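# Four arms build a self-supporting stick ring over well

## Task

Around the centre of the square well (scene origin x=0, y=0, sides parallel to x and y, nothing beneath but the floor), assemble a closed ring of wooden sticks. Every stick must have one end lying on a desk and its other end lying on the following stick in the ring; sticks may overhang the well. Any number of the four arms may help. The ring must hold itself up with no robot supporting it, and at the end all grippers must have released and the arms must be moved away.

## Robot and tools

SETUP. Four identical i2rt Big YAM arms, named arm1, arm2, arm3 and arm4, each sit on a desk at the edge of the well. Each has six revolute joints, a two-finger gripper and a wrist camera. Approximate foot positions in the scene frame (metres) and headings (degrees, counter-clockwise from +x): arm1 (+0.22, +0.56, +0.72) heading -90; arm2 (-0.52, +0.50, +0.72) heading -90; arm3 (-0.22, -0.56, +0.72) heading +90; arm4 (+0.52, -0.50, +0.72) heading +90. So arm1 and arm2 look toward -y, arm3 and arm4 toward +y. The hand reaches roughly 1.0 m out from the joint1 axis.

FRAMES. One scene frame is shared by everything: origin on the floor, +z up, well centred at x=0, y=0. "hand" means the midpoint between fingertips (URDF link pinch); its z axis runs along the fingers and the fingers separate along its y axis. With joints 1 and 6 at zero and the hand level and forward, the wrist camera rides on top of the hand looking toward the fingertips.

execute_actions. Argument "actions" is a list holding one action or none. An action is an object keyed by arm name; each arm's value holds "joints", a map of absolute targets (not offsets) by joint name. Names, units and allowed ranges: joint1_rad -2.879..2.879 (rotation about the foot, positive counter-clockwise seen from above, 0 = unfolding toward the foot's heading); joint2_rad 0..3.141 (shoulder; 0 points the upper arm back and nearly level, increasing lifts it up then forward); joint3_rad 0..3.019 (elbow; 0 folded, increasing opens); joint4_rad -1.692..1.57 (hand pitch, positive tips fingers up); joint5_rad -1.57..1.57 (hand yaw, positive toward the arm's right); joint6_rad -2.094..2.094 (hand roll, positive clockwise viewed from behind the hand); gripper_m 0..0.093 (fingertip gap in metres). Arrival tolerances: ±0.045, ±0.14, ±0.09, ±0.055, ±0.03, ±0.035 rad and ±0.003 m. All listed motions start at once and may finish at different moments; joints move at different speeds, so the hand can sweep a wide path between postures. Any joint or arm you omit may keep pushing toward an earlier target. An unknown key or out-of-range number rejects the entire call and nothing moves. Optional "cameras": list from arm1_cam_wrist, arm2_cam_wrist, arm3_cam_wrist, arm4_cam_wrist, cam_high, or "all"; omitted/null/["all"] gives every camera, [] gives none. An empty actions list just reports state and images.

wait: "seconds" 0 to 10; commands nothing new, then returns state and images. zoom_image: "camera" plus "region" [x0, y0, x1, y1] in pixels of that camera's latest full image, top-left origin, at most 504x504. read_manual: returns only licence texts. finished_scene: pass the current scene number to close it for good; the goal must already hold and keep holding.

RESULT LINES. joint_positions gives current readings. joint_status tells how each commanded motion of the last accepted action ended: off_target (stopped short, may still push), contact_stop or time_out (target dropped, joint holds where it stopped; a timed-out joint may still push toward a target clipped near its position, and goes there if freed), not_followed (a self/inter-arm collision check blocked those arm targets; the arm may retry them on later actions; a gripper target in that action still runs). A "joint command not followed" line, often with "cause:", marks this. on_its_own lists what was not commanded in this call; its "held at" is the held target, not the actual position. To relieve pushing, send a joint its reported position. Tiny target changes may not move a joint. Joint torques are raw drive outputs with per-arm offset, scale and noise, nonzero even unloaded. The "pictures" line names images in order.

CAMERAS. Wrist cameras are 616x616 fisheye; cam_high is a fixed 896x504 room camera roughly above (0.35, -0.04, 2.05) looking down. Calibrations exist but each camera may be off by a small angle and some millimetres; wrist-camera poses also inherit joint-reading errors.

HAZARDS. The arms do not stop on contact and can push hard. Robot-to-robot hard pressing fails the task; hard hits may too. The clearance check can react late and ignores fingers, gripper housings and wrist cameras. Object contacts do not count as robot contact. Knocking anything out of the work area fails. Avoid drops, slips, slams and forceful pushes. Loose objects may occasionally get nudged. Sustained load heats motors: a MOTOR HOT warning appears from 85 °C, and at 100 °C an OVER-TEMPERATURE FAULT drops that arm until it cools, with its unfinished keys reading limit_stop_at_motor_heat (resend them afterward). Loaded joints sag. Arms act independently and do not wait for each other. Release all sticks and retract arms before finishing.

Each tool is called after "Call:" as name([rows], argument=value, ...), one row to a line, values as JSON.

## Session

Call:
execute_actions(actions=[], cameras=["cam_high"])

Scene clock: 0.00 s.
Joint torques (N m, as the arm reports them, + toward a larger angle): no reading
Motor temperatures (°C, as the motors report them): arm1=[26 23 26 23 25 24] | arm2=[25 27 28 25 23 26] | arm3=[25 24 25 26 24 22] | arm4=[23 24 25 25 23 23]
arm1.joint_positions: joint1_rad=+0.119 joint2_rad=+0.569 joint3_rad=+1.322 joint4_rad=-1.247 joint5_rad=-0.245 joint6_rad=+0.205 gripper_m=+0.095
arm1.joint_status: not commanded
arm1.hand: x=+0.2855 y=+0.3323 z=+1.3603 quat_wxyz=(-0.473, -0.586, -0.624, +0.209) (m; scene frame)
arm2.joint_positions: joint1_rad=-0.464 joint2_rad=+0.508 joint3_rad=+1.430 joint4_rad=-1.386 joint5_rad=+0.058 joint6_rad=+0.405 gripper_m=+0.094
arm2.joint_status: not commanded
arm2.hand: x=-0.6073 y=+0.3550 z=+1.3277 quat_wxyz=(-0.338, -0.805, -0.266, +0.408) (m; scene frame)
arm3.joint_positions: joint1_rad=+0.096 joint2_rad=+0.549 joint3_rad=+1.449 joint4_rad=-1.435 joint5_rad=-0.271 joint6_rad=-0.080 gripper_m=+0.095
arm3.joint_status: not commanded
arm3.hand: x=-0.2870 y=-0.3967 z=+1.3805 quat_wxyz=(-0.263, +0.708, -0.490, -0.436) (m; scene frame)
arm4.joint_positions: joint1_rad=-0.265 joint2_rad=+0.573 joint3_rad=+1.351 joint4_rad=-1.292 joint5_rad=+0.002 joint6_rad=+0.141 gripper_m=+0.094
arm4.joint_status: not commanded
arm4.hand: x=+0.5881 y=-0.2812 z=+1.2863 quat_wxyz=(-0.373, +0.472, -0.724, -0.336) (m; scene frame)
pictures: cam_high
Images, in order (width x height): cam_high 896x504.

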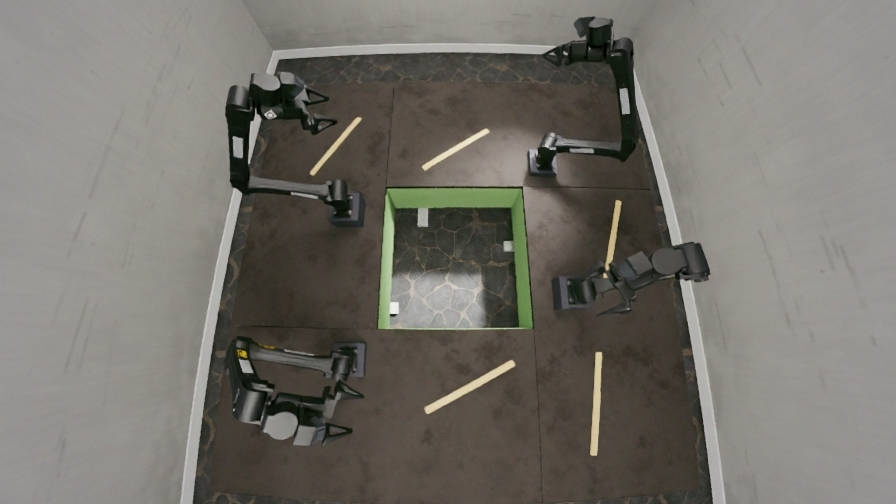

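Call:
execute_actions([
  {"arm1":{"joints":{"joint1_rad":1.841,"joint2_rad":1.763,"joint3_rad":0.908,"joint4_rad":-0.705,"joint5_rad":0,"joint6_rad":0.438}},"arm2":{"joints":{"joint1_rad":-0.39,"joint2_rad":1.653,"joint3_rad":0.988,"joint4_rad":-0.895,"joint5_rad":0,"joint6_rad":-1.045}},"arm3":{"joints":{"joint1_rad":2.1,"joint2_rad":1.711,"joint3_rad":0.868,"joint4_rad":-0.72,"joint5_rad":0,"joint6_rad":1.13}},"arm4":{"joints":{"joint1_rad":-0.377,"joint2_rad":1.784,"joint3_rad":1.208,"joint4_rad":-0.985,"joint5_rad":0,"joint6_rad":-0.855}}},
])

Scene clock: 11.13 s.
Joint torques (N m, as the arm reports them, + toward a larger angle): arm1=[  0.87 -12.51   6.43   0.99  -0.01   0.22] | arm2=[ -0.57 -10.46   8.68   0.62  -0.1   -0.21] | arm3=[  0.89 -11.69   6.45   0.6    0.05   0.13] | arm4=[ -0.62 -16.53   6.49   0.6   -0.3   -0.07]
Motor temperatures (°C, as the motors report them): arm1=[26 23 29 23 25 24] | arm2=[25 27 30 26 23 26] | arm3=[25 25 27 26 24 22] | arm4=[23 24 28 25 23 23]
arm1.joint_positions: joint1_rad=+1.845 joint2_rad=+1.755 joint3_rad=+0.909 joint4_rad=-0.717 joint5_rad=-0.001 joint6_rad=+0.430 gripper_m=+0.095
arm1.joint_status: all done
arm1.hand: x=+0.6146 y=+0.6727 z=+0.7831 quat_wxyz=(-0.004, -0.077, -0.997, -0.006) (m; scene frame)
arm2.joint_positions: joint1_rad=-0.395 joint2_rad=+1.662 joint3_rad=+0.972 joint4_rad=-0.907 joint5_rad=+0.003 joint6_rad=-1.031 gripper_m=+0.094
arm2.joint_status: all done
arm2.hand: x=-0.6908 y=+0.1248 z=+0.7741 quat_wxyz=(+0.004, -0.464, -0.886, -0.008) (m; scene frame)
arm3.joint_positions: joint1_rad=+2.107 joint2_rad=+1.712 joint3_rad=+0.871 joint4_rad=-0.724 joint5_rad=+0.000 joint6_rad=+1.117 gripper_m=+0.095
arm3.joint_status: all done
arm3.hand: x=-0.5553 y=-0.7697 z=+0.7755 quat_wxyz=(-0.006, +0.961, -0.277, -0.001) (m; scene frame)
arm4.joint_positions: joint1_rad=-0.371 joint2_rad=+1.783 joint3_rad=+1.205 joint4_rad=-0.994 joint5_rad=+0.002 joint6_rad=-0.844 gripper_m=+0.094
arm4.joint_status: all done
arm4.hand: x=+0.6974 y=-0.0460 z=+0.7762 quat_wxyz=(+0.005, +0.853, -0.521, -0.005) (m; scene frame)
pictures: arm1_cam_wrist, arm2_cam_wrist, arm3_cam_wrist, arm4_cam_wrist, cam_high
camera_calibration (this result's frames):
arm1_cam_wrist: T_world_to_cam=[[-0.159544, -0.986638, -0.0330217, 0.790746], [-0.808684, 0.111436, 0.577591, -0.024018], [-0.566194, 0.118855, -0.815658, 1.02943], [0, 0, 0, 1]] pos_world=[0.689589, 0.660504, 0.879643]
arm2_cam_wrist: T_world_to_cam=[[-0.824245, -0.56621, -0.0050886, -0.498225], [-0.455844, 0.658198, 0.599151, -0.85791], [-0.335896, 0.496167, -0.80062, 0.450781], [0, 0, 0, 1]] pos_world=[-0.650317, 0.0589115, 0.872387]
arm3_cam_wrist: T_world_to_cam=[[0.533855, 0.845466, 0.0136864, 0.935592], [0.685751, -0.442362, 0.57798, -0.398627], [0.494716, -0.299172, -0.815936, 0.799841], [0, 0, 0, 1]] pos_world=[-0.621806, -0.728059, 0.870213]
arm4_cam_wrist: T_world_to_cam=[[0.888844, 0.45767, -0.0222358, -0.576958], [0.384186, -0.717926, 0.580503, -0.752118], [0.249715, -0.524519, -0.813955, 0.557187], [0, 0, 0, 1]] pos_world=[0.662641, 0.0163469, 0.877303]
Images, in order (width x height): arm1_cam_wrist 616x616, arm2_cam_wrist 616x616, arm3_cam_wrist 616x616, arm4_cam_wrist 616x616, cam_high 896x504.

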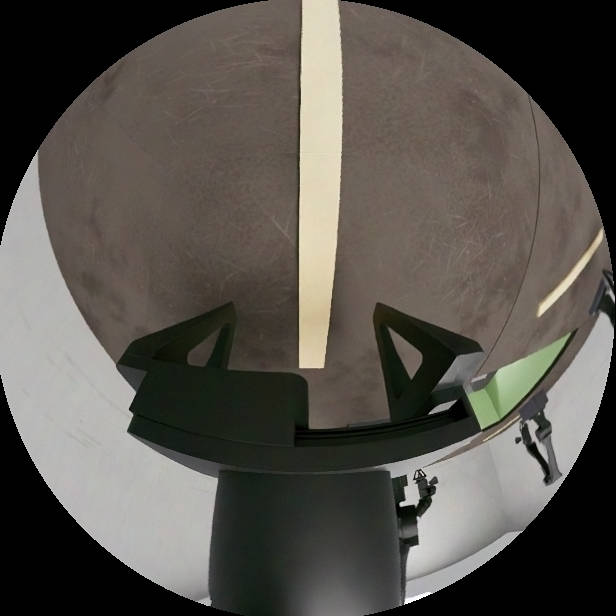

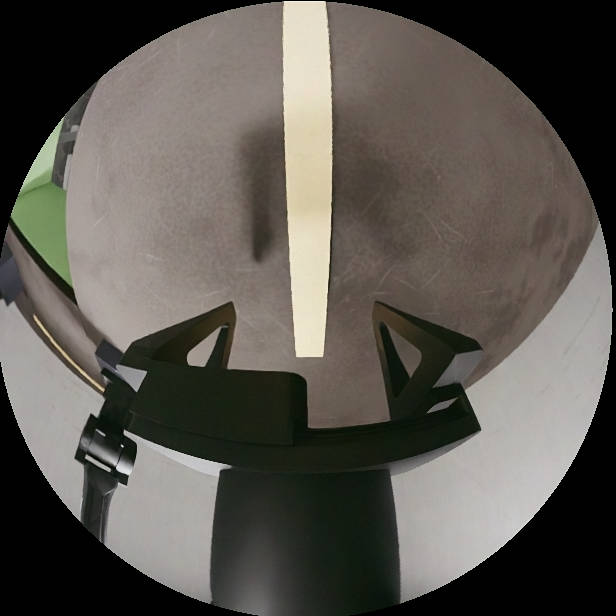

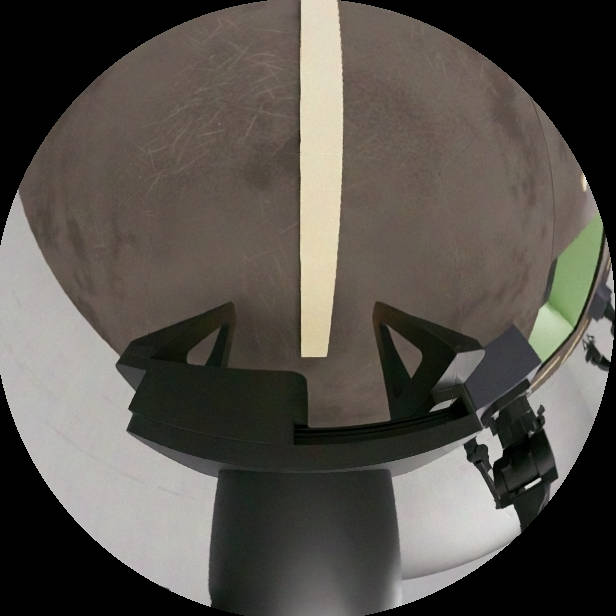

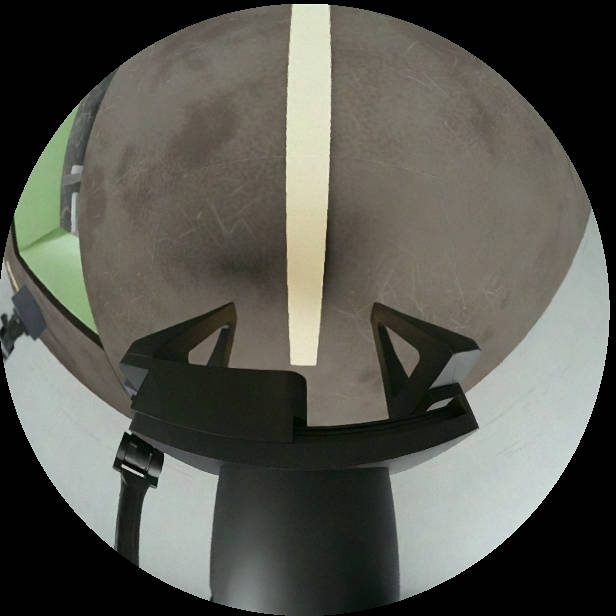

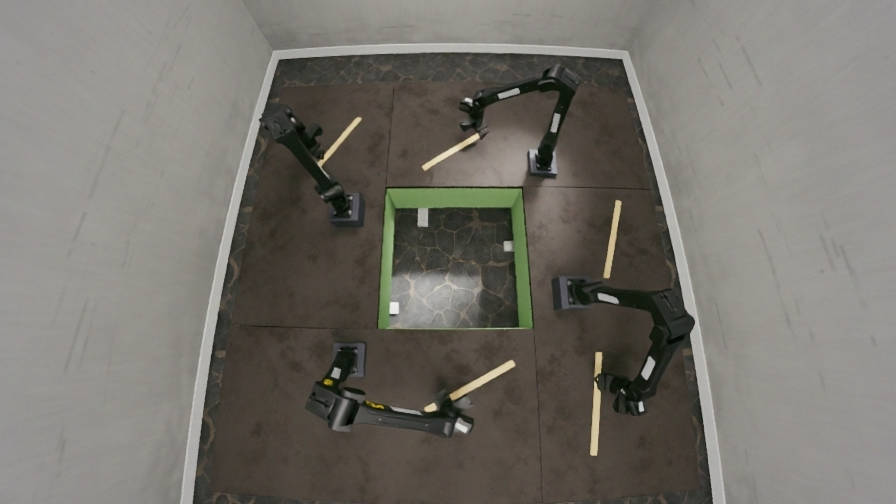

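Call:
execute_actions([
  {"arm1":{"joints":{"joint1_rad":1.82,"joint2_rad":1.873,"joint3_rad":0.88,"joint4_rad":-0.57}},"arm2":{"joints":{"joint1_rad":-0.365,"joint2_rad":1.762,"joint4_rad":-0.77,"joint6_rad":-1.0}},"arm3":{"joints":{"joint1_rad":2.05,"joint2_rad":1.828,"joint4_rad":-0.6,"joint6_rad":1.06}},"arm4":{"joints":{"joint2_rad":1.862,"joint3_rad":1.175,"joint4_rad":-0.88}}},
], cameras=["arm2_cam_wrist","arm3_cam_wrist"])

Call:
execute_actions([
  {"arm1":{"joints":{"gripper_m":0}},"arm2":{"joints":{"gripper_m":0}},"arm3":{"joints":{"gripper_m":0}},"arm4":{"joints":{"gripper_m":0}}},
], cameras=[])

Scene clock: 18.60 s.
Joint torques (N m, as the arm reports them, + toward a larger angle): arm1=[ -0.01 -13.19   5.43   1.35  -0.02   0.17] | arm2=[-0.74 -9.7   7.76  0.72 -0.05  0.14] | arm3=[  1.51 -12.89   5.52   0.86   0.05  -0.16] | arm4=[ -0.59 -16.95   5.65   0.67  -0.3   -0.05]
Motor temperatures (°C, as the motors report them): arm1=[26 24 29 23 25 24] | arm2=[25 27 31 26 23 26] | arm3=[25 25 27 26 24 22] | arm4=[23 25 29 25 23 23]
arm1.joint_positions: joint1_rad=+1.827 joint2_rad=+1.867 joint3_rad=+0.880 joint4_rad=-0.587 joint5_rad=+0.000 joint6_rad=+0.430 gripper_m=+0.095
arm1.joint_status: all done
arm1.hand: x=+0.6110 y=+0.6644 z=+0.7328 quat_wxyz=(+0.001, -0.086, -0.996, -0.004) (m; scene frame)
arm2.joint_positions: joint1_rad=-0.369 joint2_rad=+1.757 joint3_rad=+0.977 joint4_rad=-0.784 joint5_rad=+0.002 joint6_rad=-1.014 gripper_m=+0.094
arm2.joint_status: all done
arm2.hand: x=-0.6884 y=+0.1023 z=+0.7369 quat_wxyz=(+0.003, -0.459, -0.888, +0.008) (m; scene frame)
arm3.joint_positions: joint1_rad=+2.047 joint2_rad=+1.834 joint3_rad=+0.871 joint4_rad=-0.609 joint5_rad=+0.000 joint6_rad=+1.073 gripper_m=+0.095
arm3.joint_status: all done
arm3.hand: x=-0.5717 y=-0.7508 z=+0.7295 quat_wxyz=(-0.008, +0.959, -0.284, +0.002) (m; scene frame)
arm4.joint_positions: joint1_rad=-0.371 joint2_rad=+1.857 joint3_rad=+1.180 joint4_rad=-0.890 joint5_rad=+0.002 joint6_rad=-0.847 gripper_m=+0.094
arm4.joint_status: all done
arm4.hand: x=+0.6988 y=-0.0414 z=+0.7338 quat_wxyz=(+0.002, +0.854, -0.520, -0.005) (m; scene frame)
pictures: arm2_cam_wrist, arm3_cam_wrist
camera_calibration (this result's frames):
arm2_cam_wrist: T_world_to_cam=[[-0.81819, -0.574543, 0.0215898, -0.523796], [-0.455559, 0.670742, 0.585296, -0.810581], [-0.350759, 0.469048, -0.810532, 0.432828], [0, 0, 0, 1]] pos_world=[-0.646013, 0.0397304, 0.836559]
arm3_cam_wrist: T_world_to_cam=[[0.546966, 0.83692, 0.0198182, 0.925604], [0.675436, -0.455167, 0.58018, -0.369535], [0.494585, -0.303953, -0.814247, 0.771176], [0, 0, 0, 1]] pos_world=[-0.638088, -0.708456, 0.823981]
Images, in order (width x height): arm2_cam_wrist 616x616, arm3_cam_wrist 616x616.

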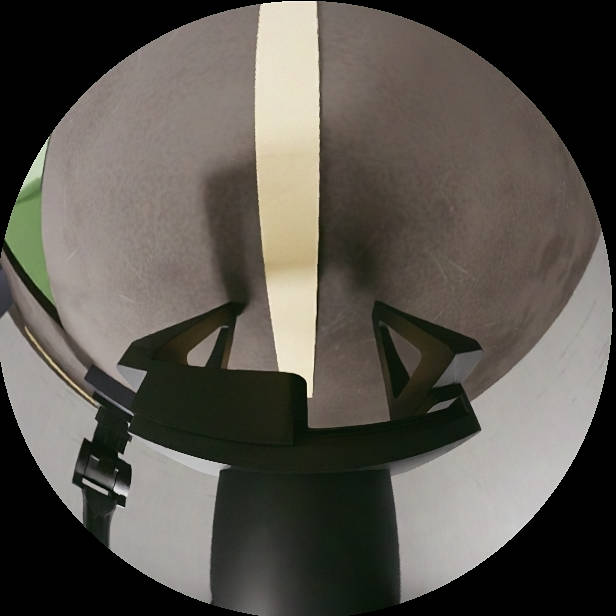

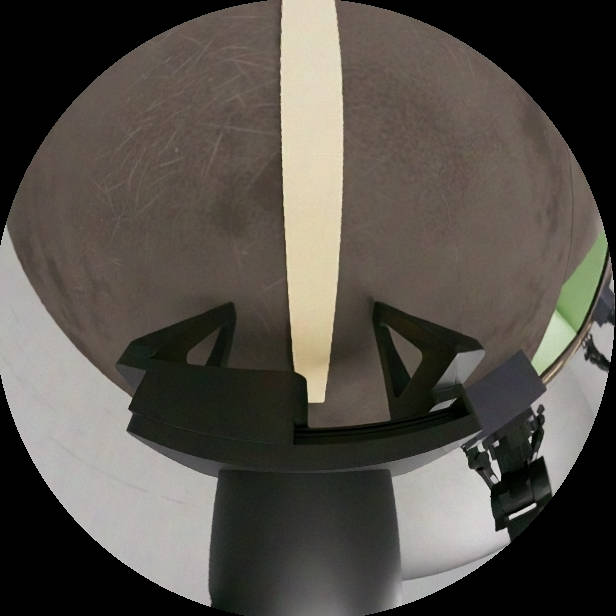

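Scene clock: 19.33 s.
Joint torques (N m, as the arm reports them, + toward a larger angle): arm1=[ -0.18 -12.5    5.51   1.24  -0.01   0.19] | arm2=[-0.74 -9.7   7.75  0.65  0.1   0.12] | arm3=[  1.47 -12.99   5.54   0.83   0.06  -0.15] | arm4=[ -0.67 -16.78   5.67   0.65  -0.3   -0.06]
Motor temperatures (°C, as the motors report them): arm1=[26 24 29 23 25 24] | arm2=[25 27 31 26 23 26] | arm3=[25 25 27 26 24 22] | arm4=[23 25 29 25 23 23]
arm1.joint_positions: joint1_rad=+1.827 joint2_rad=+1.867 joint3_rad=+0.880 joint4_rad=-0.587 joint5_rad=+0.000 joint6_rad=+0.431 gripper_m=+0.027
arm1.joint_status: gripper_m off_target (ended at +0.027, target +0.000)
arm1.hand: x=+0.6110 y=+0.6644 z=+0.7328 quat_wxyz=(+0.001, -0.086, -0.996, -0.004) (m; scene frame)
arm2.joint_positions: joint1_rad=-0.369 joint2_rad=+1.757 joint3_rad=+0.977 joint4_rad=-0.783 joint5_rad=-0.001 joint6_rad=-1.013 gripper_m=+0.027
arm2.joint_status: gripper_m off_target (ended at +0.027, target +0.000)
arm2.hand: x=-0.6880 y=+0.1017 z=+0.7369 quat_wxyz=(+0.001, -0.460, -0.888, +0.008) (m; scene frame)
arm3.joint_positions: joint1_rad=+2.047 joint2_rad=+1.834 joint3_rad=+0.871 joint4_rad=-0.608 joint5_rad=+0.000 joint6_rad=+1.071 gripper_m=+0.027
arm3.joint_status: gripper_m off_target (ended at +0.027, target +0.000)
arm3.hand: x=-0.5719 y=-0.7510 z=+0.7295 quat_wxyz=(-0.008, +0.959, -0.283, +0.001) (m; scene frame)
arm4.joint_positions: joint1_rad=-0.371 joint2_rad=+1.857 joint3_rad=+1.180 joint4_rad=-0.890 joint5_rad=+0.002 joint6_rad=-0.847 gripper_m=+0.027
arm4.joint_status: gripper_m off_target (ended at +0.027, target +0.000)
arm4.hand: x=+0.6988 y=-0.0414 z=+0.7338 quat_wxyz=(+0.002, +0.854, -0.520, -0.006) (m; scene frame)
pictures: none
No camera images: the call's "cameras" was empty. Leave "cameras" out to get every camera's image.

Call:
execute_actions([
  {"arm1":{"joints":{"joint2_rad":1.5,"joint6_rad":-0.5}},"arm3":{"joints":{"joint2_rad":1.45,"joint6_rad":-0.5}}},
], cameras=[])

Call:
execute_actions([
  {"arm1":{"joints":{"joint1_rad":-0.855,"joint2_rad":1.369,"joint3_rad":0.394,"joint4_rad":-0.35,"joint5_rad":-0.29,"joint6_rad":-0.845}},"arm3":{"joints":{"joint1_rad":-0.87,"joint2_rad":1.33,"joint3_rad":0.403,"joint4_rad":-0.4,"joint5_rad":-0.262,"joint6_rad":-0.845}}},
], cameras=[])

Call:
execute_actions([
  {"arm2":{"joints":{"joint2_rad":1.62,"joint6_rad":-1.316}},"arm4":{"joints":{"joint2_rad":1.746,"joint6_rad":-1.316}}},
], cameras=[])

Call:
execute_actions([
  {"arm2":{"joints":{"joint1_rad":0.265,"joint2_rad":1.765,"joint3_rad":1.19,"joint4_rad":-0.87,"joint5_rad":-0.4}},"arm4":{"joints":{"joint1_rad":0.255,"joint3_rad":1.13,"joint4_rad":-0.87,"joint5_rad":-0.338}}},
], cameras=["cam_high"])

Call:
zoom_image(camera="cam_high", region=[370,170,550,340])

Scene clock: 26.87 s.
Joint torques (N m, as the arm reports them, + toward a larger angle): arm1=[  0.5  -10.78   9.33   2.13  -0.13   0.07] | arm2=[-0.66 -9.71  7.76  0.65  0.09  0.12] | arm3=[ 1.46 -9.6   9.34  1.57 -0.06 -0.15] | arm4=[ -0.56 -16.87   5.64   0.69  -0.29  -0.05]
Motor temperatures (°C, as the motors report them): arm1=[26 24 29 23 25 24] | arm2=[25 28 31 26 23 26] | arm3=[25 26 28 26 24 22] | arm4=[23 26 29 25 23 23]
arm1.joint_positions: joint1_rad=+1.827 joint2_rad=+1.487 joint3_rad=+0.871 joint4_rad=-0.587 joint5_rad=+0.000 joint6_rad=-0.493 gripper_m=+0.027
arm1.joint_status: all done
arm1.hand: x=+0.6597 y=+0.6760 z=+0.8878 quat_wxyz=(-0.183, +0.360, -0.915, +0.018) (m; scene frame)
arm2.joint_positions: joint1_rad=-0.369 joint2_rad=+1.757 joint3_rad=+0.977 joint4_rad=-0.783 joint5_rad=-0.001 joint6_rad=-1.013 gripper_m=+0.027
arm2.joint_status: not commanded
arm2.hand: x=-0.6880 y=+0.1017 z=+0.7369 quat_wxyz=(+0.001, -0.460, -0.888, +0.008) (m; scene frame)
arm3.joint_positions: joint1_rad=+2.047 joint2_rad=+1.444 joint3_rad=+0.864 joint4_rad=-0.608 joint5_rad=+0.000 joint6_rad=-0.488 gripper_m=+0.027
arm3.joint_status: all done
arm3.hand: x=-0.6156 y=-0.7764 z=+0.8869 quat_wxyz=(-0.004, +0.866, +0.466, -0.184) (m; scene frame)
arm4.joint_positions: joint1_rad=-0.371 joint2_rad=+1.857 joint3_rad=+1.180 joint4_rad=-0.890 joint5_rad=+0.002 joint6_rad=-0.847 gripper_m=+0.027
arm4.joint_status: not commanded
arm4.hand: x=+0.6988 y=-0.0414 z=+0.7338 quat_wxyz=(+0.002, +0.854, -0.520, -0.006) (m; scene frame)
pictures: none
No camera images: the call's "cameras" was empty. Leave "cameras" out to get every camera's image.

Scene clock: 29.30 s.
Joint torques (N m, as the arm reports them, + toward a larger angle): arm1=[ 0.11 -6.23  6.13  1.87 -0.48  0.06] | arm2=[-0.69 -9.79  7.75  0.67  0.1   0.12] | arm3=[ 1.32 -5.66  6.92  1.27 -0.37 -0.16] | arm4=[ -0.61 -16.87   5.64   0.74  -0.29  -0.05]
Motor temperatures (°C, as the motors report them): arm1=[26 24 29 23 25 24] | arm2=[25 28 31 26 23 26] | arm3=[25 26 28 26 24 22] | arm4=[23 27 29 25 23 23]
arm1.joint_positions: joint1_rad=-0.850 joint2_rad=+1.367 joint3_rad=+0.393 joint4_rad=-0.366 joint5_rad=-0.287 joint6_rad=-0.837 gripper_m=+0.027
arm1.joint_status: all done
arm1.hand: x=+0.0382 y=+0.3381 z=+0.7880 quat_wxyz=(-0.133, -0.688, -0.704, +0.119) (m; scene frame)
arm2.joint_positions: joint1_rad=-0.369 joint2_rad=+1.757 joint3_rad=+0.977 joint4_rad=-0.783 joint5_rad=-0.001 joint6_rad=-1.013 gripper_m=+0.027
arm2.joint_status: not commanded
arm2.hand: x=-0.6880 y=+0.1017 z=+0.7369 quat_wxyz=(+0.001, -0.460, -0.888, +0.008) (m; scene frame)
arm3.joint_positions: joint1_rad=-0.869 joint2_rad=+1.333 joint3_rad=+0.401 joint4_rad=-0.407 joint5_rad=-0.258 joint6_rad=-0.833 gripper_m=+0.027
arm3.joint_status: all done
arm3.hand: x=-0.0346 y=-0.3410 z=+0.7940 quat_wxyz=(-0.129, +0.701, -0.690, -0.124) (m; scene frame)
arm4.joint_positions: joint1_rad=-0.371 joint2_rad=+1.857 joint3_rad=+1.180 joint4_rad=-0.890 joint5_rad=+0.002 joint6_rad=-0.847 gripper_m=+0.027
arm4.joint_status: not commanded
arm4.hand: x=+0.6988 y=-0.0414 z=+0.7338 quat_wxyz=(+0.002, +0.854, -0.520, -0.006) (m; scene frame)
pictures: none
No camera images: the call's "cameras" was empty. Leave "cameras" out to get every camera's image.

Scene clock: 30.80 s.
Joint torques (N m, as the arm reports them, + toward a larger angle): arm1=[ 0.41 -7.05  6.01  1.89 -0.48  0.05] | arm2=[-0.76 -9.36  8.84  0.8   0.04 -0.14] | arm3=[ 1.35 -5.64  6.9   1.28 -0.36 -0.16] | arm4=[ -0.66 -17.73   6.52   0.86  -0.32  -0.06]
Motor temperatures (°C, as the motors report them): arm1=[26 24 29 23 25 24] | arm2=[25 28 31 26 23 26] | arm3=[25 26 28 26 24 22] | arm4=[23 27 29 25 23 23]
arm1.joint_positions: joint1_rad=-0.850 joint2_rad=+1.367 joint3_rad=+0.393 joint4_rad=-0.366 joint5_rad=-0.287 joint6_rad=-0.837 gripper_m=+0.027
arm1.joint_status: not commanded
arm1.hand: x=+0.0382 y=+0.3381 z=+0.7880 quat_wxyz=(-0.133, -0.688, -0.704, +0.119) (m; scene frame)
arm2.joint_positions: joint1_rad=-0.369 joint2_rad=+1.619 joint3_rad=+0.977 joint4_rad=-0.782 joint5_rad=+0.000 joint6_rad=-1.303 gripper_m=+0.027
arm2.joint_status: all done
arm2.hand: x=-0.6946 y=+0.0860 z=+0.7948 quat_wxyz=(+0.007, -0.326, -0.942, +0.077) (m; scene frame)
arm3.joint_positions: joint1_rad=-0.869 joint2_rad=+1.333 joint3_rad=+0.401 joint4_rad=-0.407 joint5_rad=-0.258 joint6_rad=-0.833 gripper_m=+0.027
arm3.joint_status: not commanded
arm3.hand: x=-0.0346 y=-0.3410 z=+0.7940 quat_wxyz=(-0.129, +0.701, -0.690, -0.124) (m; scene frame)
arm4.joint_positions: joint1_rad=-0.371 joint2_rad=+1.753 joint3_rad=+1.173 joint4_rad=-0.890 joint5_rad=+0.002 joint6_rad=-1.305 gripper_m=+0.027
arm4.joint_status: all done
arm4.hand: x=+0.7028 y=-0.0328 z=+0.7812 quat_wxyz=(-0.048, +0.949, -0.313, -0.003) (m; scene frame)
pictures: none
No camera images: the call's "cameras" was empty. Leave "cameras" out to get every camera's image.

Scene clock: 32.27 s.
Joint torques (N m, as the arm reports them, + toward a larger angle): arm1=[ 0.23 -6.71  5.94  1.75 -0.5   0.06] | arm2=[ -1.35 -13.13  10.46  -0.02  -0.36  -0.14] | arm3=[ 1.32 -5.67  6.9   1.29 -0.36 -0.16] | arm4=[ -0.94 -16.22   6.28   0.69  -0.59  -0.05]
Motor temperatures (°C, as the motors report them): arm1=[26 24 29 23 25 24] | arm2=[25 28 32 26 23 26] | arm3=[25 26 28 26 24 22] | arm4=[23 27 29 25 23 23]
arm1.joint_positions: joint1_rad=-0.850 joint2_rad=+1.367 joint3_rad=+0.393 joint4_rad=-0.366 joint5_rad=-0.287 joint6_rad=-0.837 gripper_m=+0.027
arm1.joint_status: not commanded
arm1.hand: x=+0.0382 y=+0.3381 z=+0.7880 quat_wxyz=(-0.133, -0.688, -0.704, +0.119) (m; scene frame)
arm2.joint_positions: joint1_rad=+0.269 joint2_rad=+1.786 joint3_rad=+1.160 joint4_rad=-0.861 joint5_rad=-0.399 joint6_rad=-1.304 gripper_m=+0.027
arm2.joint_status: all done
arm2.hand: x=-0.3373 y=+0.0320 z=+0.7899 quat_wxyz=(-0.198, -0.004, -0.980, -0.007) (m; scene frame)
arm3.joint_positions: joint1_rad=-0.869 joint2_rad=+1.333 joint3_rad=+0.401 joint4_rad=-0.407 joint5_rad=-0.258 joint6_rad=-0.833 gripper_m=+0.027
arm3.joint_status: not commanded
arm3.hand: x=-0.0346 y=-0.3410 z=+0.7940 quat_wxyz=(-0.129, +0.701, -0.690, -0.124) (m; scene frame)
arm4.joint_positions: joint1_rad=+0.265 joint2_rad=+1.753 joint3_rad=+1.131 joint4_rad=-0.878 joint5_rad=-0.335 joint6_rad=-1.307 gripper_m=+0.027
arm4.joint_status: all done
arm4.hand: x=+0.3391 y=-0.0474 z=+0.7822 quat_wxyz=(+0.010, +0.984, +0.007, -0.177) (m; scene frame)
pictures: cam_high
Images, in order (width x height): cam_high 896x504.

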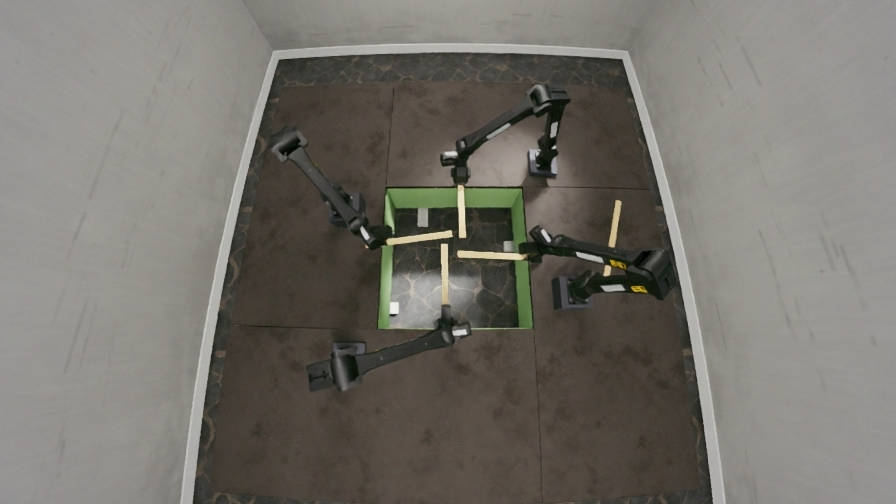

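Region (370, 170, 550, 340) of cam_high's 896x504 image, scaled by 2.800, with more detail than that image has.

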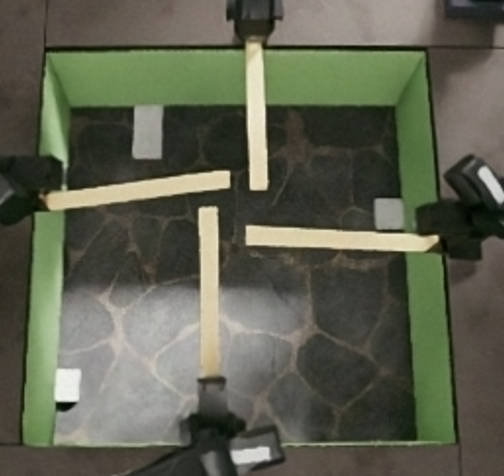

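Call:
execute_actions([
  {"arm1":{"joints":{"joint1_rad":-0.72,"joint2_rad":1.39,"joint3_rad":0.513,"joint4_rad":-0.42,"joint5_rad":-0.26,"joint6_rad":-0.68}},"arm3":{"joints":{"joint1_rad":-0.735,"joint2_rad":1.373,"joint3_rad":0.53,"joint4_rad":-0.44,"joint5_rad":-0.228,"joint6_rad":-0.68}},"arm2":{"joints":{"joint1_rad":0.385,"joint3_rad":1.235,"joint4_rad":-0.88,"joint6_rad":-1.11}},"arm4":{"joints":{"joint1_rad":0.355,"joint3_rad":1.225,"joint4_rad":-0.912,"joint5_rad":-0.328,"joint6_rad":-1.11}}},
], cameras=["cam_high"])

Call:
zoom_image(camera="cam_high", region=[410,200,510,290])

Scene clock: 36.93 s.
Joint torques (N m, as the arm reports them, + toward a larger angle): arm1=[ 0.21 -7.47  8.6   0.23 -0.38  0.19] | arm2=[ -1.7  -13.98  11.9    0.08  -0.39   0.17] | arm3=[ 1.21 -6.71  9.58  0.91 -0.17  0.15] | arm4=[ -0.85 -16.82  10.01   0.07  -0.53   0.14]
Motor temperatures (°C, as the motors report them): arm1=[26 24 29 23 25 24] | arm2=[25 28 33 26 23 26] | arm3=[25 25 28 26 24 22] | arm4=[23 27 29 25 23 23]
arm1.joint_positions: joint1_rad=-0.722 joint2_rad=+1.381 joint3_rad=+0.493 joint4_rad=-0.406 joint5_rad=-0.258 joint6_rad=-0.689 gripper_m=+0.027
arm1.joint_status: all done
arm1.hand: x=+0.0364 y=+0.2882 z=+0.8086 quat_wxyz=(-0.136, -0.693, -0.697, +0.123) (m; scene frame)
arm2.joint_positions: joint1_rad=+0.391 joint2_rad=+1.786 joint3_rad=+1.190 joint4_rad=-0.872 joint5_rad=-0.398 joint6_rad=-1.125 gripper_m=+0.027
arm2.joint_status: all done
arm2.hand: x=-0.2781 y=+0.0471 z=+0.7992 quat_wxyz=(-0.198, -0.031, -0.979, -0.027) (m; scene frame)
arm3.joint_positions: joint1_rad=-0.733 joint2_rad=+1.375 joint3_rad=+0.501 joint4_rad=-0.437 joint5_rad=-0.229 joint6_rad=-0.694 gripper_m=+0.027
arm3.joint_status: all done
arm3.hand: x=-0.0362 y=-0.2911 z=+0.8094 quat_wxyz=(-0.126, +0.701, -0.691, -0.126) (m; scene frame)
arm4.joint_positions: joint1_rad=+0.363 joint2_rad=+1.753 joint3_rad=+1.174 joint4_rad=-0.903 joint5_rad=-0.327 joint6_rad=-1.123 gripper_m=+0.027
arm4.joint_status: all done
arm4.hand: x=+0.2924 y=-0.0541 z=+0.7964 quat_wxyz=(+0.024, +0.984, -0.034, -0.174) (m; scene frame)
pictures: cam_high
Images, in order (width x height): cam_high 896x504.

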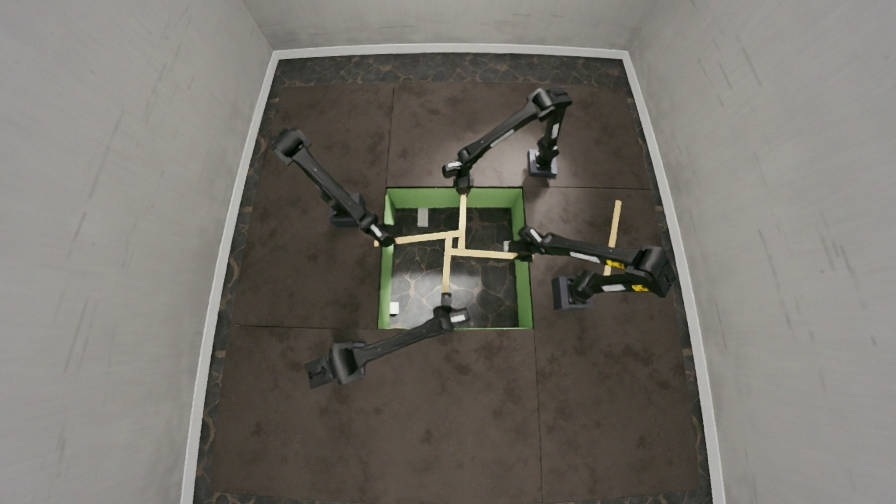

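Region (410, 200, 510, 290) of cam_high's 896x504 image, scaled by 5.040, with more detail than that image has; it fills the top 454 rows of this view, and the rest is white.

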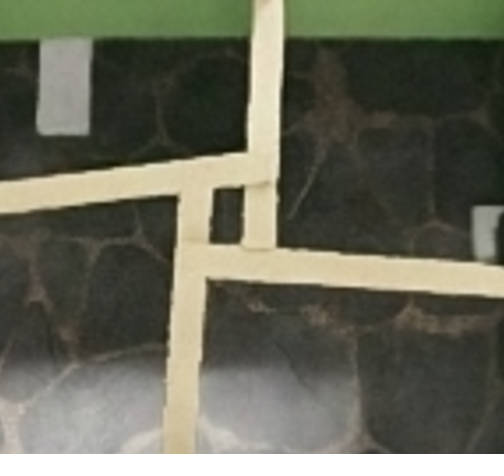

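Call:
execute_actions([
  {"arm4":{"joints":{"joint1_rad":0.31,"joint5_rad":-0.355,"joint6_rad":-1.17}}},
], cameras=[])

Call:
execute_actions([
  {"arm3":{"joints":{"joint2_rad":1.395,"joint1_rad":-0.715,"joint6_rad":-0.65}}},
], cameras=[])

Call:
execute_actions([
  {"arm4":{"joints":{"joint1_rad":0.375,"joint6_rad":-1.08}},"arm1":{"joints":{"joint6_rad":-0.65}}},
], cameras=["cam_high"])

Call:
zoom_image(camera="cam_high", region=[425,215,485,270])

Scene clock: 41.87 s.
Joint torques (N m, as the arm reports them, + toward a larger angle): arm1=[ 1.05 -7.17  8.66  0.35 -0.42  0.18] | arm2=[ -1.44 -13.37  11.96   0.05  -0.4    0.12] | arm3=[ 1.22 -6.74  9.53  0.94 -0.18  0.13] | arm4=[  0.4  -17.01   9.98   0.04  -0.72  -0.08]
Motor temperatures (°C, as the motors report them): arm1=[26 24 29 23 25 24] | arm2=[25 29 34 26 23 26] | arm3=[25 25 29 26 24 22] | arm4=[23 27 31 25 23 23]
arm1.joint_positions: joint1_rad=-0.722 joint2_rad=+1.381 joint3_rad=+0.493 joint4_rad=-0.406 joint5_rad=-0.258 joint6_rad=-0.689 gripper_m=+0.027
arm1.joint_status: not commanded
arm1.hand: x=+0.0364 y=+0.2882 z=+0.8086 quat_wxyz=(-0.136, -0.694, -0.697, +0.123) (m; scene frame)
arm2.joint_positions: joint1_rad=+0.391 joint2_rad=+1.786 joint3_rad=+1.190 joint4_rad=-0.872 joint5_rad=-0.398 joint6_rad=-1.125 gripper_m=+0.027
arm2.joint_status: not commanded
arm2.hand: x=-0.2781 y=+0.0471 z=+0.7992 quat_wxyz=(-0.198, -0.031, -0.979, -0.028) (m; scene frame)
arm3.joint_positions: joint1_rad=-0.733 joint2_rad=+1.375 joint3_rad=+0.501 joint4_rad=-0.437 joint5_rad=-0.229 joint6_rad=-0.692 gripper_m=+0.027
arm3.joint_status: not commanded
arm3.hand: x=-0.0362 y=-0.2911 z=+0.8094 quat_wxyz=(-0.126, +0.700, -0.692, -0.126) (m; scene frame)
arm4.joint_positions: joint1_rad=+0.310 joint2_rad=+1.753 joint3_rad=+1.174 joint4_rad=-0.903 joint5_rad=-0.350 joint6_rad=-1.158 gripper_m=+0.027
arm4.joint_status: all done
arm4.hand: x=+0.3130 y=-0.0438 z=+0.7974 quat_wxyz=(+0.021, +0.981, -0.043, -0.185) (m; scene frame)
pictures: none
No camera images: the call's "cameras" was empty. Leave "cameras" out to get every camera's image.

Scene clock: 42.57 s.
Joint torques (N m, as the arm reports them, + toward a larger angle): arm1=[ 1.55 -7.63  8.48  0.18 -0.41  0.24] | arm2=[ -1.5  -13.53  11.99   0.05  -0.39   0.12] | arm3=[ 1.82 -6.14  9.4   0.91 -0.18  0.12] | arm4=[  0.   -17.02   9.98  -0.01  -0.73  -0.1 ]
Motor temperatures (°C, as the motors report them): arm1=[26 24 29 23 25 24] | arm2=[25 29 34 26 23 26] | arm3=[25 25 29 26 24 22] | arm4=[23 27 31 25 23 23]
arm1.joint_positions: joint1_rad=-0.722 joint2_rad=+1.381 joint3_rad=+0.493 joint4_rad=-0.406 joint5_rad=-0.258 joint6_rad=-0.689 gripper_m=+0.027
arm1.joint_status: not commanded
arm1.hand: x=+0.0364 y=+0.2882 z=+0.8086 quat_wxyz=(-0.136, -0.694, -0.697, +0.123) (m; scene frame)
arm2.joint_positions: joint1_rad=+0.391 joint2_rad=+1.786 joint3_rad=+1.190 joint4_rad=-0.872 joint5_rad=-0.398 joint6_rad=-1.125 gripper_m=+0.027
arm2.joint_status: not commanded
arm2.hand: x=-0.2781 y=+0.0471 z=+0.7992 quat_wxyz=(-0.198, -0.031, -0.979, -0.028) (m; scene frame)
arm3.joint_positions: joint1_rad=-0.722 joint2_rad=+1.389 joint3_rad=+0.501 joint4_rad=-0.437 joint5_rad=-0.229 joint6_rad=-0.663 gripper_m=+0.027
arm3.joint_status: all done
arm3.hand: x=-0.0402 y=-0.2907 z=+0.8053 quat_wxyz=(-0.116, +0.693, -0.700, -0.128) (m; scene frame)
arm4.joint_positions: joint1_rad=+0.310 joint2_rad=+1.753 joint3_rad=+1.174 joint4_rad=-0.903 joint5_rad=-0.350 joint6_rad=-1.158 gripper_m=+0.027
arm4.joint_status: not commanded
arm4.hand: x=+0.3130 y=-0.0438 z=+0.7974 quat_wxyz=(+0.021, +0.982, -0.042, -0.185) (m; scene frame)
pictures: none
No camera images: the call's "cameras" was empty. Leave "cameras" out to get every camera's image.

Scene clock: 43.53 s.
Joint torques (N m, as the arm reports them, + toward a larger angle): arm1=[ 0.73 -7.07  8.61  0.23 -0.42  0.23] | arm2=[ -1.52 -13.4   11.98   0.04  -0.39   0.12] | arm3=[ 1.84 -6.13  9.42  0.91 -0.18  0.13] | arm4=[ -0.14 -17.14   9.98   0.05  -0.69   0.14]
Motor temperatures (°C, as the motors report them): arm1=[26 24 29 23 25 24] | arm2=[25 29 34 26 23 26] | arm3=[25 25 29 26 24 22] | arm4=[23 28 32 25 23 23]
arm1.joint_positions: joint1_rad=-0.722 joint2_rad=+1.381 joint3_rad=+0.493 joint4_rad=-0.406 joint5_rad=-0.258 joint6_rad=-0.660 gripper_m=+0.027
arm1.joint_status: all done
arm1.hand: x=+0.0364 y=+0.2882 z=+0.8086 quat_wxyz=(-0.137, -0.703, -0.687, +0.121) (m; scene frame)
arm2.joint_positions: joint1_rad=+0.391 joint2_rad=+1.786 joint3_rad=+1.190 joint4_rad=-0.872 joint5_rad=-0.398 joint6_rad=-1.124 gripper_m=+0.027
arm2.joint_status: not commanded
arm2.hand: x=-0.2781 y=+0.0471 z=+0.7992 quat_wxyz=(-0.198, -0.031, -0.979, -0.028) (m; scene frame)
arm3.joint_positions: joint1_rad=-0.722 joint2_rad=+1.389 joint3_rad=+0.501 joint4_rad=-0.437 joint5_rad=-0.229 joint6_rad=-0.662 gripper_m=+0.027
arm3.joint_status: not commanded
arm3.hand: x=-0.0402 y=-0.2907 z=+0.8053 quat_wxyz=(-0.116, +0.693, -0.700, -0.128) (m; scene frame)
arm4.joint_positions: joint1_rad=+0.379 joint2_rad=+1.753 joint3_rad=+1.174 joint4_rad=-0.903 joint5_rad=-0.350 joint6_rad=-1.091 gripper_m=+0.027
arm4.joint_status: all done
arm4.hand: x=+0.2819 y=-0.0592 z=+0.7979 quat_wxyz=(+0.033, +0.982, -0.041, -0.184) (m; scene frame)
pictures: cam_high
Images, in order (width x height): cam_high 896x504.

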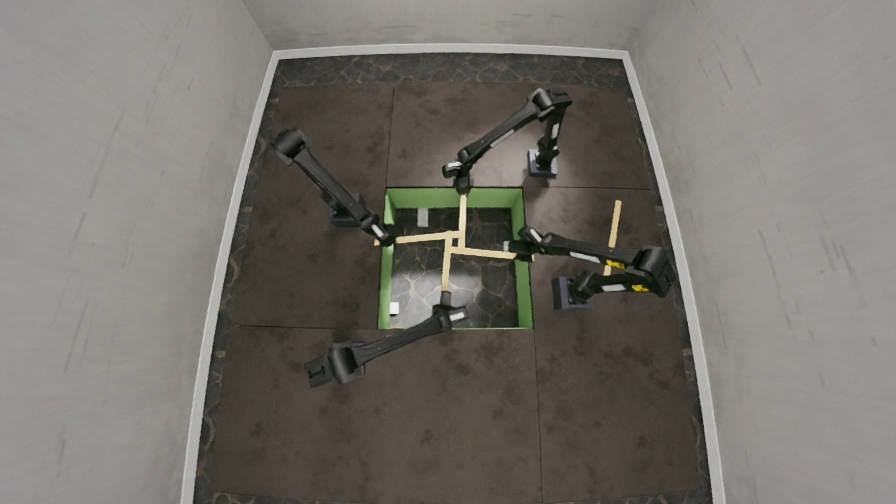

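Region (425, 215, 485, 270) of cam_high's 896x504 image, scaled by 8.400, with more detail than that image has; it fills the top 462 rows of this view, and the rest is white.

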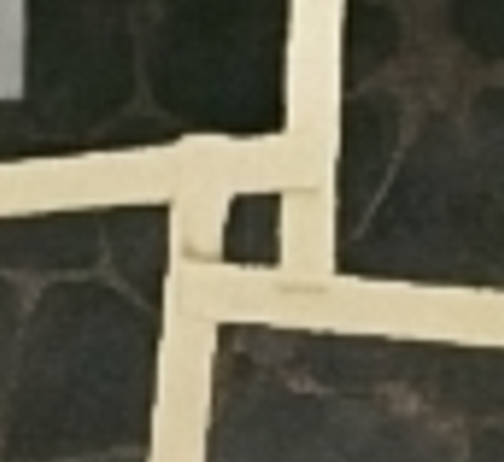

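Plausibly correct. Lower with sticks slightly further in.

Call:
execute_actions([
  {"arm1":{"joints":{"joint1_rad":-0.685,"joint2_rad":1.51,"joint3_rad":0.565,"joint4_rad":-0.375,"joint5_rad":-0.195,"joint6_rad":-0.64}},"arm3":{"joints":{"joint1_rad":-0.69,"joint2_rad":1.51,"joint3_rad":0.585,"joint4_rad":-0.4,"joint5_rad":-0.176,"joint6_rad":-0.64}},"arm2":{"joints":{"joint1_rad":0.42,"joint2_rad":1.815,"joint3_rad":1.25,"joint4_rad":-0.835,"joint5_rad":-0.32,"joint6_rad":-1.09}},"arm4":{"joints":{"joint1_rad":0.4,"joint2_rad":1.805,"joint3_rad":1.245,"joint4_rad":-0.87,"joint5_rad":-0.27,"joint6_rad":-1.11}}},
], cameras=[])

Call:
execute_actions([
  {"arm1":{"joints":{"joint1_rad":-0.66,"joint2_rad":1.615,"joint3_rad":0.595,"joint4_rad":-0.36,"joint5_rad":-0.13,"joint6_rad":-0.625}},"arm3":{"joints":{"joint1_rad":-0.665,"joint2_rad":1.61,"joint3_rad":0.615,"joint4_rad":-0.372,"joint5_rad":-0.125,"joint6_rad":-0.62}},"arm2":{"joints":{"joint1_rad":0.445,"joint2_rad":1.865,"joint3_rad":1.262,"joint4_rad":-0.815,"joint5_rad":-0.24,"joint6_rad":-1.07}},"arm4":{"joints":{"joint1_rad":0.415,"joint2_rad":1.86,"joint3_rad":1.272,"joint4_rad":-0.85,"joint5_rad":-0.19,"joint6_rad":-1.13}}},
], cameras=["cam_high"])

Call:
zoom_image(camera="cam_high", region=[370,170,550,340])

Call:
zoom_image(camera="cam_high", region=[425,220,485,275])

Scene clock: 51.43 s.
Joint torques (N m, as the arm reports them, + toward a larger angle): arm1=[ 0.34 -8.37  8.63  1.85 -0.29  0.22] | arm2=[ -0.67 -12.17  12.09   0.88  -0.25   0.13] | arm3=[ 1.71 -8.09  9.42  1.36 -0.07  0.14] | arm4=[  0.53 -16.6   10.08   0.99  -0.39  -0.08]
Motor temperatures (°C, as the motors report them): arm1=[26 24 30 23 25 24] | arm2=[25 29 35 26 23 26] | arm3=[25 25 30 26 24 22] | arm4=[23 28 33 25 23 23]
arm1.joint_positions: joint1_rad=-0.692 joint2_rad=+1.505 joint3_rad=+0.536 joint4_rad=-0.395 joint5_rad=-0.195 joint6_rad=-0.648 gripper_m=+0.027
arm1.joint_status: all done
arm1.hand: x=+0.0319 y=+0.2839 z=+0.7815 quat_wxyz=(-0.106, -0.708, -0.693, +0.088) (m; scene frame)
arm2.joint_positions: joint1_rad=+0.417 joint2_rad=+1.818 joint3_rad=+1.203 joint4_rad=-0.849 joint5_rad=-0.319 joint6_rad=-1.104 gripper_m=+0.027
arm2.joint_status: all done
arm2.hand: x=-0.2750 y=+0.0413 z=+0.7830 quat_wxyz=(-0.162, -0.030, -0.986, -0.015) (m; scene frame)
arm3.joint_positions: joint1_rad=-0.694 joint2_rad=+1.512 joint3_rad=+0.548 joint4_rad=-0.410 joint5_rad=-0.180 joint6_rad=-0.654 gripper_m=+0.027
arm3.joint_status: all done
arm3.hand: x=-0.0329 y=-0.2806 z=+0.7811 quat_wxyz=(-0.094, +0.700, -0.701, -0.103) (m; scene frame)
arm4.joint_positions: joint1_rad=+0.390 joint2_rad=+1.797 joint3_rad=+1.192 joint4_rad=-0.883 joint5_rad=-0.271 joint6_rad=-1.100 gripper_m=+0.027
arm4.joint_status: all done
arm4.hand: x=+0.2854 y=-0.0484 z=+0.7790 quat_wxyz=(+0.020, +0.988, -0.034, -0.147) (m; scene frame)
pictures: none
No camera images: the call's "cameras" was empty. Leave "cameras" out to get every camera's image.

Scene clock: 52.17 s.
Joint torques (N m, as the arm reports them, + toward a larger angle): arm1=[ 1.2  -8.78  7.66  1.65 -0.12  0.32] | arm2=[ -0.77 -12.25  11.69   0.83  -0.16   0.19] | arm3=[ 1.58 -9.18  8.72  1.35 -0.01  0.2 ] | arm4=[  0.57 -17.1    9.67   0.94  -0.27  -0.03]
Motor temperatures (°C, as the motors report them): arm1=[26 24 30 23 25 24] | arm2=[25 29 35 26 23 26] | arm3=[25 25 30 26 24 22] | arm4=[23 28 34 25 23 23]
arm1.joint_positions: joint1_rad=-0.666 joint2_rad=+1.610 joint3_rad=+0.569 joint4_rad=-0.381 joint5_rad=-0.133 joint6_rad=-0.639 gripper_m=+0.027
arm1.joint_status: all done
arm1.hand: x=+0.0291 y=+0.2837 z=+0.7558 quat_wxyz=(-0.073, -0.709, -0.699, +0.062) (m; scene frame)
arm2.joint_positions: joint1_rad=+0.441 joint2_rad=+1.864 joint3_rad=+1.217 joint4_rad=-0.828 joint5_rad=-0.240 joint6_rad=-1.092 gripper_m=+0.027
arm2.joint_status: all done
arm2.hand: x=-0.2734 y=+0.0358 z=+0.7619 quat_wxyz=(-0.125, -0.028, -0.992, -0.005) (m; scene frame)
arm3.joint_positions: joint1_rad=-0.669 joint2_rad=+1.613 joint3_rad=+0.579 joint4_rad=-0.383 joint5_rad=-0.129 joint6_rad=-0.638 gripper_m=+0.027
arm3.joint_status: all done
arm3.hand: x=-0.0298 y=-0.2765 z=+0.7570 quat_wxyz=(-0.074, +0.703, -0.703, -0.077) (m; scene frame)
arm4.joint_positions: joint1_rad=+0.406 joint2_rad=+1.854 joint3_rad=+1.222 joint4_rad=-0.862 joint5_rad=-0.192 joint6_rad=-1.124 gripper_m=+0.027
arm4.joint_status: all done
arm4.hand: x=+0.2848 y=-0.0358 z=+0.7582 quat_wxyz=(+0.006, +0.994, -0.016, -0.111) (m; scene frame)
pictures: cam_high
Images, in order (width x height): cam_high 896x504.

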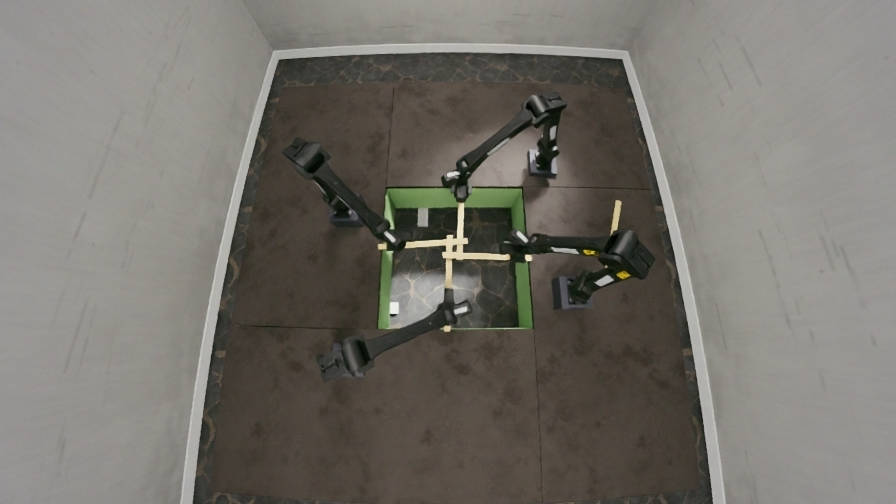

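Region (370, 170, 550, 340) of cam_high's 896x504 image, scaled by 2.800, with more detail than that image has.

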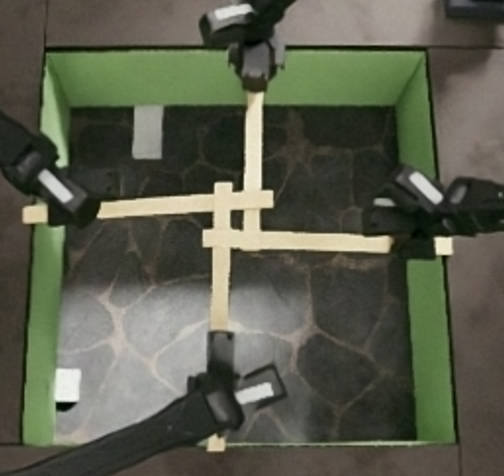

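Region (425, 220, 485, 275) of cam_high's 896x504 image, scaled by 8.400, with more detail than that image has; it fills the top 462 rows of this view, and the rest is white.

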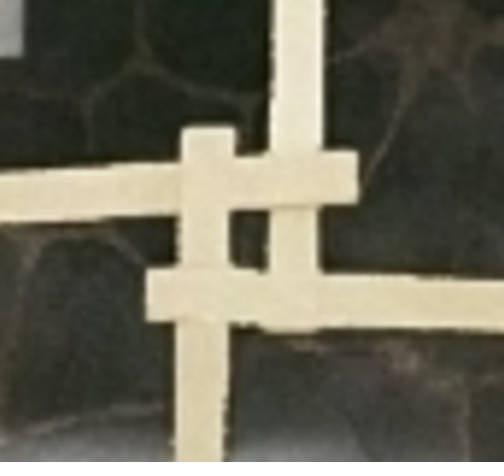

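Pull stick 4 back a bit for desk support, then release.

Call:
execute_actions([
  {"arm4":{"joints":{"joint1_rad":0.375,"joint6_rad":-1.17}}},
], cameras=[])

Call:
execute_actions([
  {"arm1":{"joints":{"gripper_m":0.07}},"arm2":{"joints":{"gripper_m":0.07}},"arm3":{"joints":{"gripper_m":0.07}},"arm4":{"joints":{"gripper_m":0.07}}},
], cameras=[])

Call:
execute_actions([
  {"arm1":{"joints":{"joint2_rad":1.2,"joint4_rad":-0.7}},"arm2":{"joints":{"joint2_rad":1.5,"joint4_rad":-1.1}},"arm3":{"joints":{"joint2_rad":1.2,"joint4_rad":-0.7}},"arm4":{"joints":{"joint2_rad":1.5,"joint4_rad":-1.1}}},
], cameras=[])

Call:
finished_scene(scene=2)

Scene clock: 57.20 s.
Joint torques (N m, as the arm reports them, + toward a larger angle): arm1=[  1.62 -10.14   7.64   1.77  -0.09   0.25] | arm2=[ -0.85 -12.46  11.74   0.8   -0.16   0.18] | arm3=[ 1.61 -8.95  8.67  1.33 -0.02  0.19] | arm4=[ -1.1  -17.01   9.72   0.92  -0.28  -0.05]
Motor temperatures (°C, as the motors report them): arm1=[26 24 30 23 25 24] | arm2=[25 29 35 26 23 26] | arm3=[25 25 30 26 24 22] | arm4=[23 28 34 25 23 23]
arm1.joint_positions: joint1_rad=-0.666 joint2_rad=+1.610 joint3_rad=+0.569 joint4_rad=-0.381 joint5_rad=-0.133 joint6_rad=-0.639 gripper_m=+0.027
arm1.joint_status: not commanded
arm1.hand: x=+0.0291 y=+0.2837 z=+0.7558 quat_wxyz=(-0.073, -0.709, -0.699, +0.062) (m; scene frame)
arm2.joint_positions: joint1_rad=+0.441 joint2_rad=+1.864 joint3_rad=+1.217 joint4_rad=-0.828 joint5_rad=-0.240 joint6_rad=-1.091 gripper_m=+0.027
arm2.joint_status: not commanded
arm2.hand: x=-0.2734 y=+0.0358 z=+0.7619 quat_wxyz=(-0.125, -0.028, -0.992, -0.005) (m; scene frame)
arm3.joint_positions: joint1_rad=-0.669 joint2_rad=+1.613 joint3_rad=+0.579 joint4_rad=-0.383 joint5_rad=-0.129 joint6_rad=-0.637 gripper_m=+0.027
arm3.joint_status: not commanded
arm3.hand: x=-0.0298 y=-0.2765 z=+0.7570 quat_wxyz=(-0.074, +0.703, -0.703, -0.077) (m; scene frame)
arm4.joint_positions: joint1_rad=+0.386 joint2_rad=+1.854 joint3_rad=+1.222 joint4_rad=-0.862 joint5_rad=-0.192 joint6_rad=-1.163 gripper_m=+0.027
arm4.joint_status: all done
arm4.hand: x=+0.2942 y=-0.0311 z=+0.7581 quat_wxyz=(+0.002, +0.994, -0.007, -0.111) (m; scene frame)
pictures: none
No camera images: the call's "cameras" was empty. Leave "cameras" out to get every camera's image.

Scene clock: 57.87 s.
Joint torques (N m, as the arm reports them, + toward a larger angle): arm1=[ 1.55 -9.41  7.76  1.66 -0.16  0.24] | arm2=[ -0.78 -12.56  11.71   0.79  -0.17   0.15] | arm3=[ 1.63 -9.07  8.7   1.3  -0.02  0.13] | arm4=[ -1.07 -16.86   9.71   0.93  -0.28  -0.03]
Motor temperatures (°C, as the motors report them): arm1=[26 24 30 23 25 24] | arm2=[25 29 35 26 23 26] | arm3=[25 25 30 26 24 22] | arm4=[23 28 34 25 23 23]
arm1.joint_positions: joint1_rad=-0.666 joint2_rad=+1.610 joint3_rad=+0.569 joint4_rad=-0.381 joint5_rad=-0.132 joint6_rad=-0.633 gripper_m=+0.070
arm1.joint_status: all done
arm1.hand: x=+0.0291 y=+0.2838 z=+0.7558 quat_wxyz=(-0.073, -0.711, -0.697, +0.062) (m; scene frame)
arm2.joint_positions: joint1_rad=+0.441 joint2_rad=+1.864 joint3_rad=+1.217 joint4_rad=-0.828 joint5_rad=-0.240 joint6_rad=-1.084 gripper_m=+0.070
arm2.joint_status: all done
arm2.hand: x=-0.2734 y=+0.0358 z=+0.7619 quat_wxyz=(-0.125, -0.031, -0.992, -0.006) (m; scene frame)
arm3.joint_positions: joint1_rad=-0.669 joint2_rad=+1.613 joint3_rad=+0.579 joint4_rad=-0.383 joint5_rad=-0.129 joint6_rad=-0.633 gripper_m=+0.070
arm3.joint_status: all done
arm3.hand: x=-0.0297 y=-0.2763 z=+0.7570 quat_wxyz=(-0.074, +0.701, -0.705, -0.077) (m; scene frame)
arm4.joint_positions: joint1_rad=+0.386 joint2_rad=+1.854 joint3_rad=+1.222 joint4_rad=-0.862 joint5_rad=-0.192 joint6_rad=-1.163 gripper_m=+0.070
arm4.joint_status: all done
arm4.hand: x=+0.2942 y=-0.0311 z=+0.7581 quat_wxyz=(+0.002, +0.994, -0.007, -0.111) (m; scene frame)
pictures: none
No camera images: the call's "cameras" was empty. Leave "cameras" out to get every camera's image.

Scene clock: 59.20 s.
Joint torques (N m, as the arm reports them, + toward a larger angle): arm1=[ 1.55 -7.33 10.66  0.24 -0.15  0.22] | arm2=[-0.8  -9.71 12.27  0.19 -0.16  0.13] | arm3=[ 1.65 -4.97 11.7   0.7  -0.02  0.13] | arm4=[ -1.   -12.44  10.05   0.32  -0.27  -0.03]
Motor temperatures (°C, as the motors report them): arm1=[26 24 30 23 25 24] | arm2=[25 29 36 26 23 26] | arm3=[25 25 31 26 24 22] | arm4=[23 28 35 25 23 23]
arm1.joint_positions: joint1_rad=-0.666 joint2_rad=+1.201 joint3_rad=+0.569 joint4_rad=-0.683 joint5_rad=-0.132 joint6_rad=-0.633 gripper_m=+0.070
arm1.joint_status: all done
arm1.hand: x=+0.0386 y=+0.2952 z=+0.8669 quat_wxyz=(-0.080, -0.705, -0.696, +0.114) (m; scene frame)
arm2.joint_positions: joint1_rad=+0.441 joint2_rad=+1.501 joint3_rad=+1.232 joint4_rad=-1.091 joint5_rad=-0.240 joint6_rad=-1.083 gripper_m=+0.070
arm2.joint_status: all done
arm2.hand: x=-0.2890 y=+0.0757 z=+0.9341 quat_wxyz=(-0.149, -0.024, -0.988, +0.045) (m; scene frame)
arm3.joint_positions: joint1_rad=-0.669 joint2_rad=+1.193 joint3_rad=+0.579 joint4_rad=-0.692 joint5_rad=-0.129 joint6_rad=-0.632 gripper_m=+0.070
arm3.joint_status: all done
arm3.hand: x=-0.0409 y=-0.2916 z=+0.8720 quat_wxyz=(-0.128, +0.699, -0.698, -0.085) (m; scene frame)
arm4.joint_positions: joint1_rad=+0.386 joint2_rad=+1.487 joint3_rad=+1.237 joint4_rad=-1.090 joint5_rad=-0.192 joint6_rad=-1.163 gripper_m=+0.070
arm4.joint_status: all done
arm4.hand: x=+0.3104 y=-0.0642 z=+0.9333 quat_wxyz=(-0.069, +0.988, +0.000, -0.140) (m; scene frame)
pictures: none
No camera images: the call's "cameras" was empty. Leave "cameras" out to get every camera's image.

The scene is finished: the task was done.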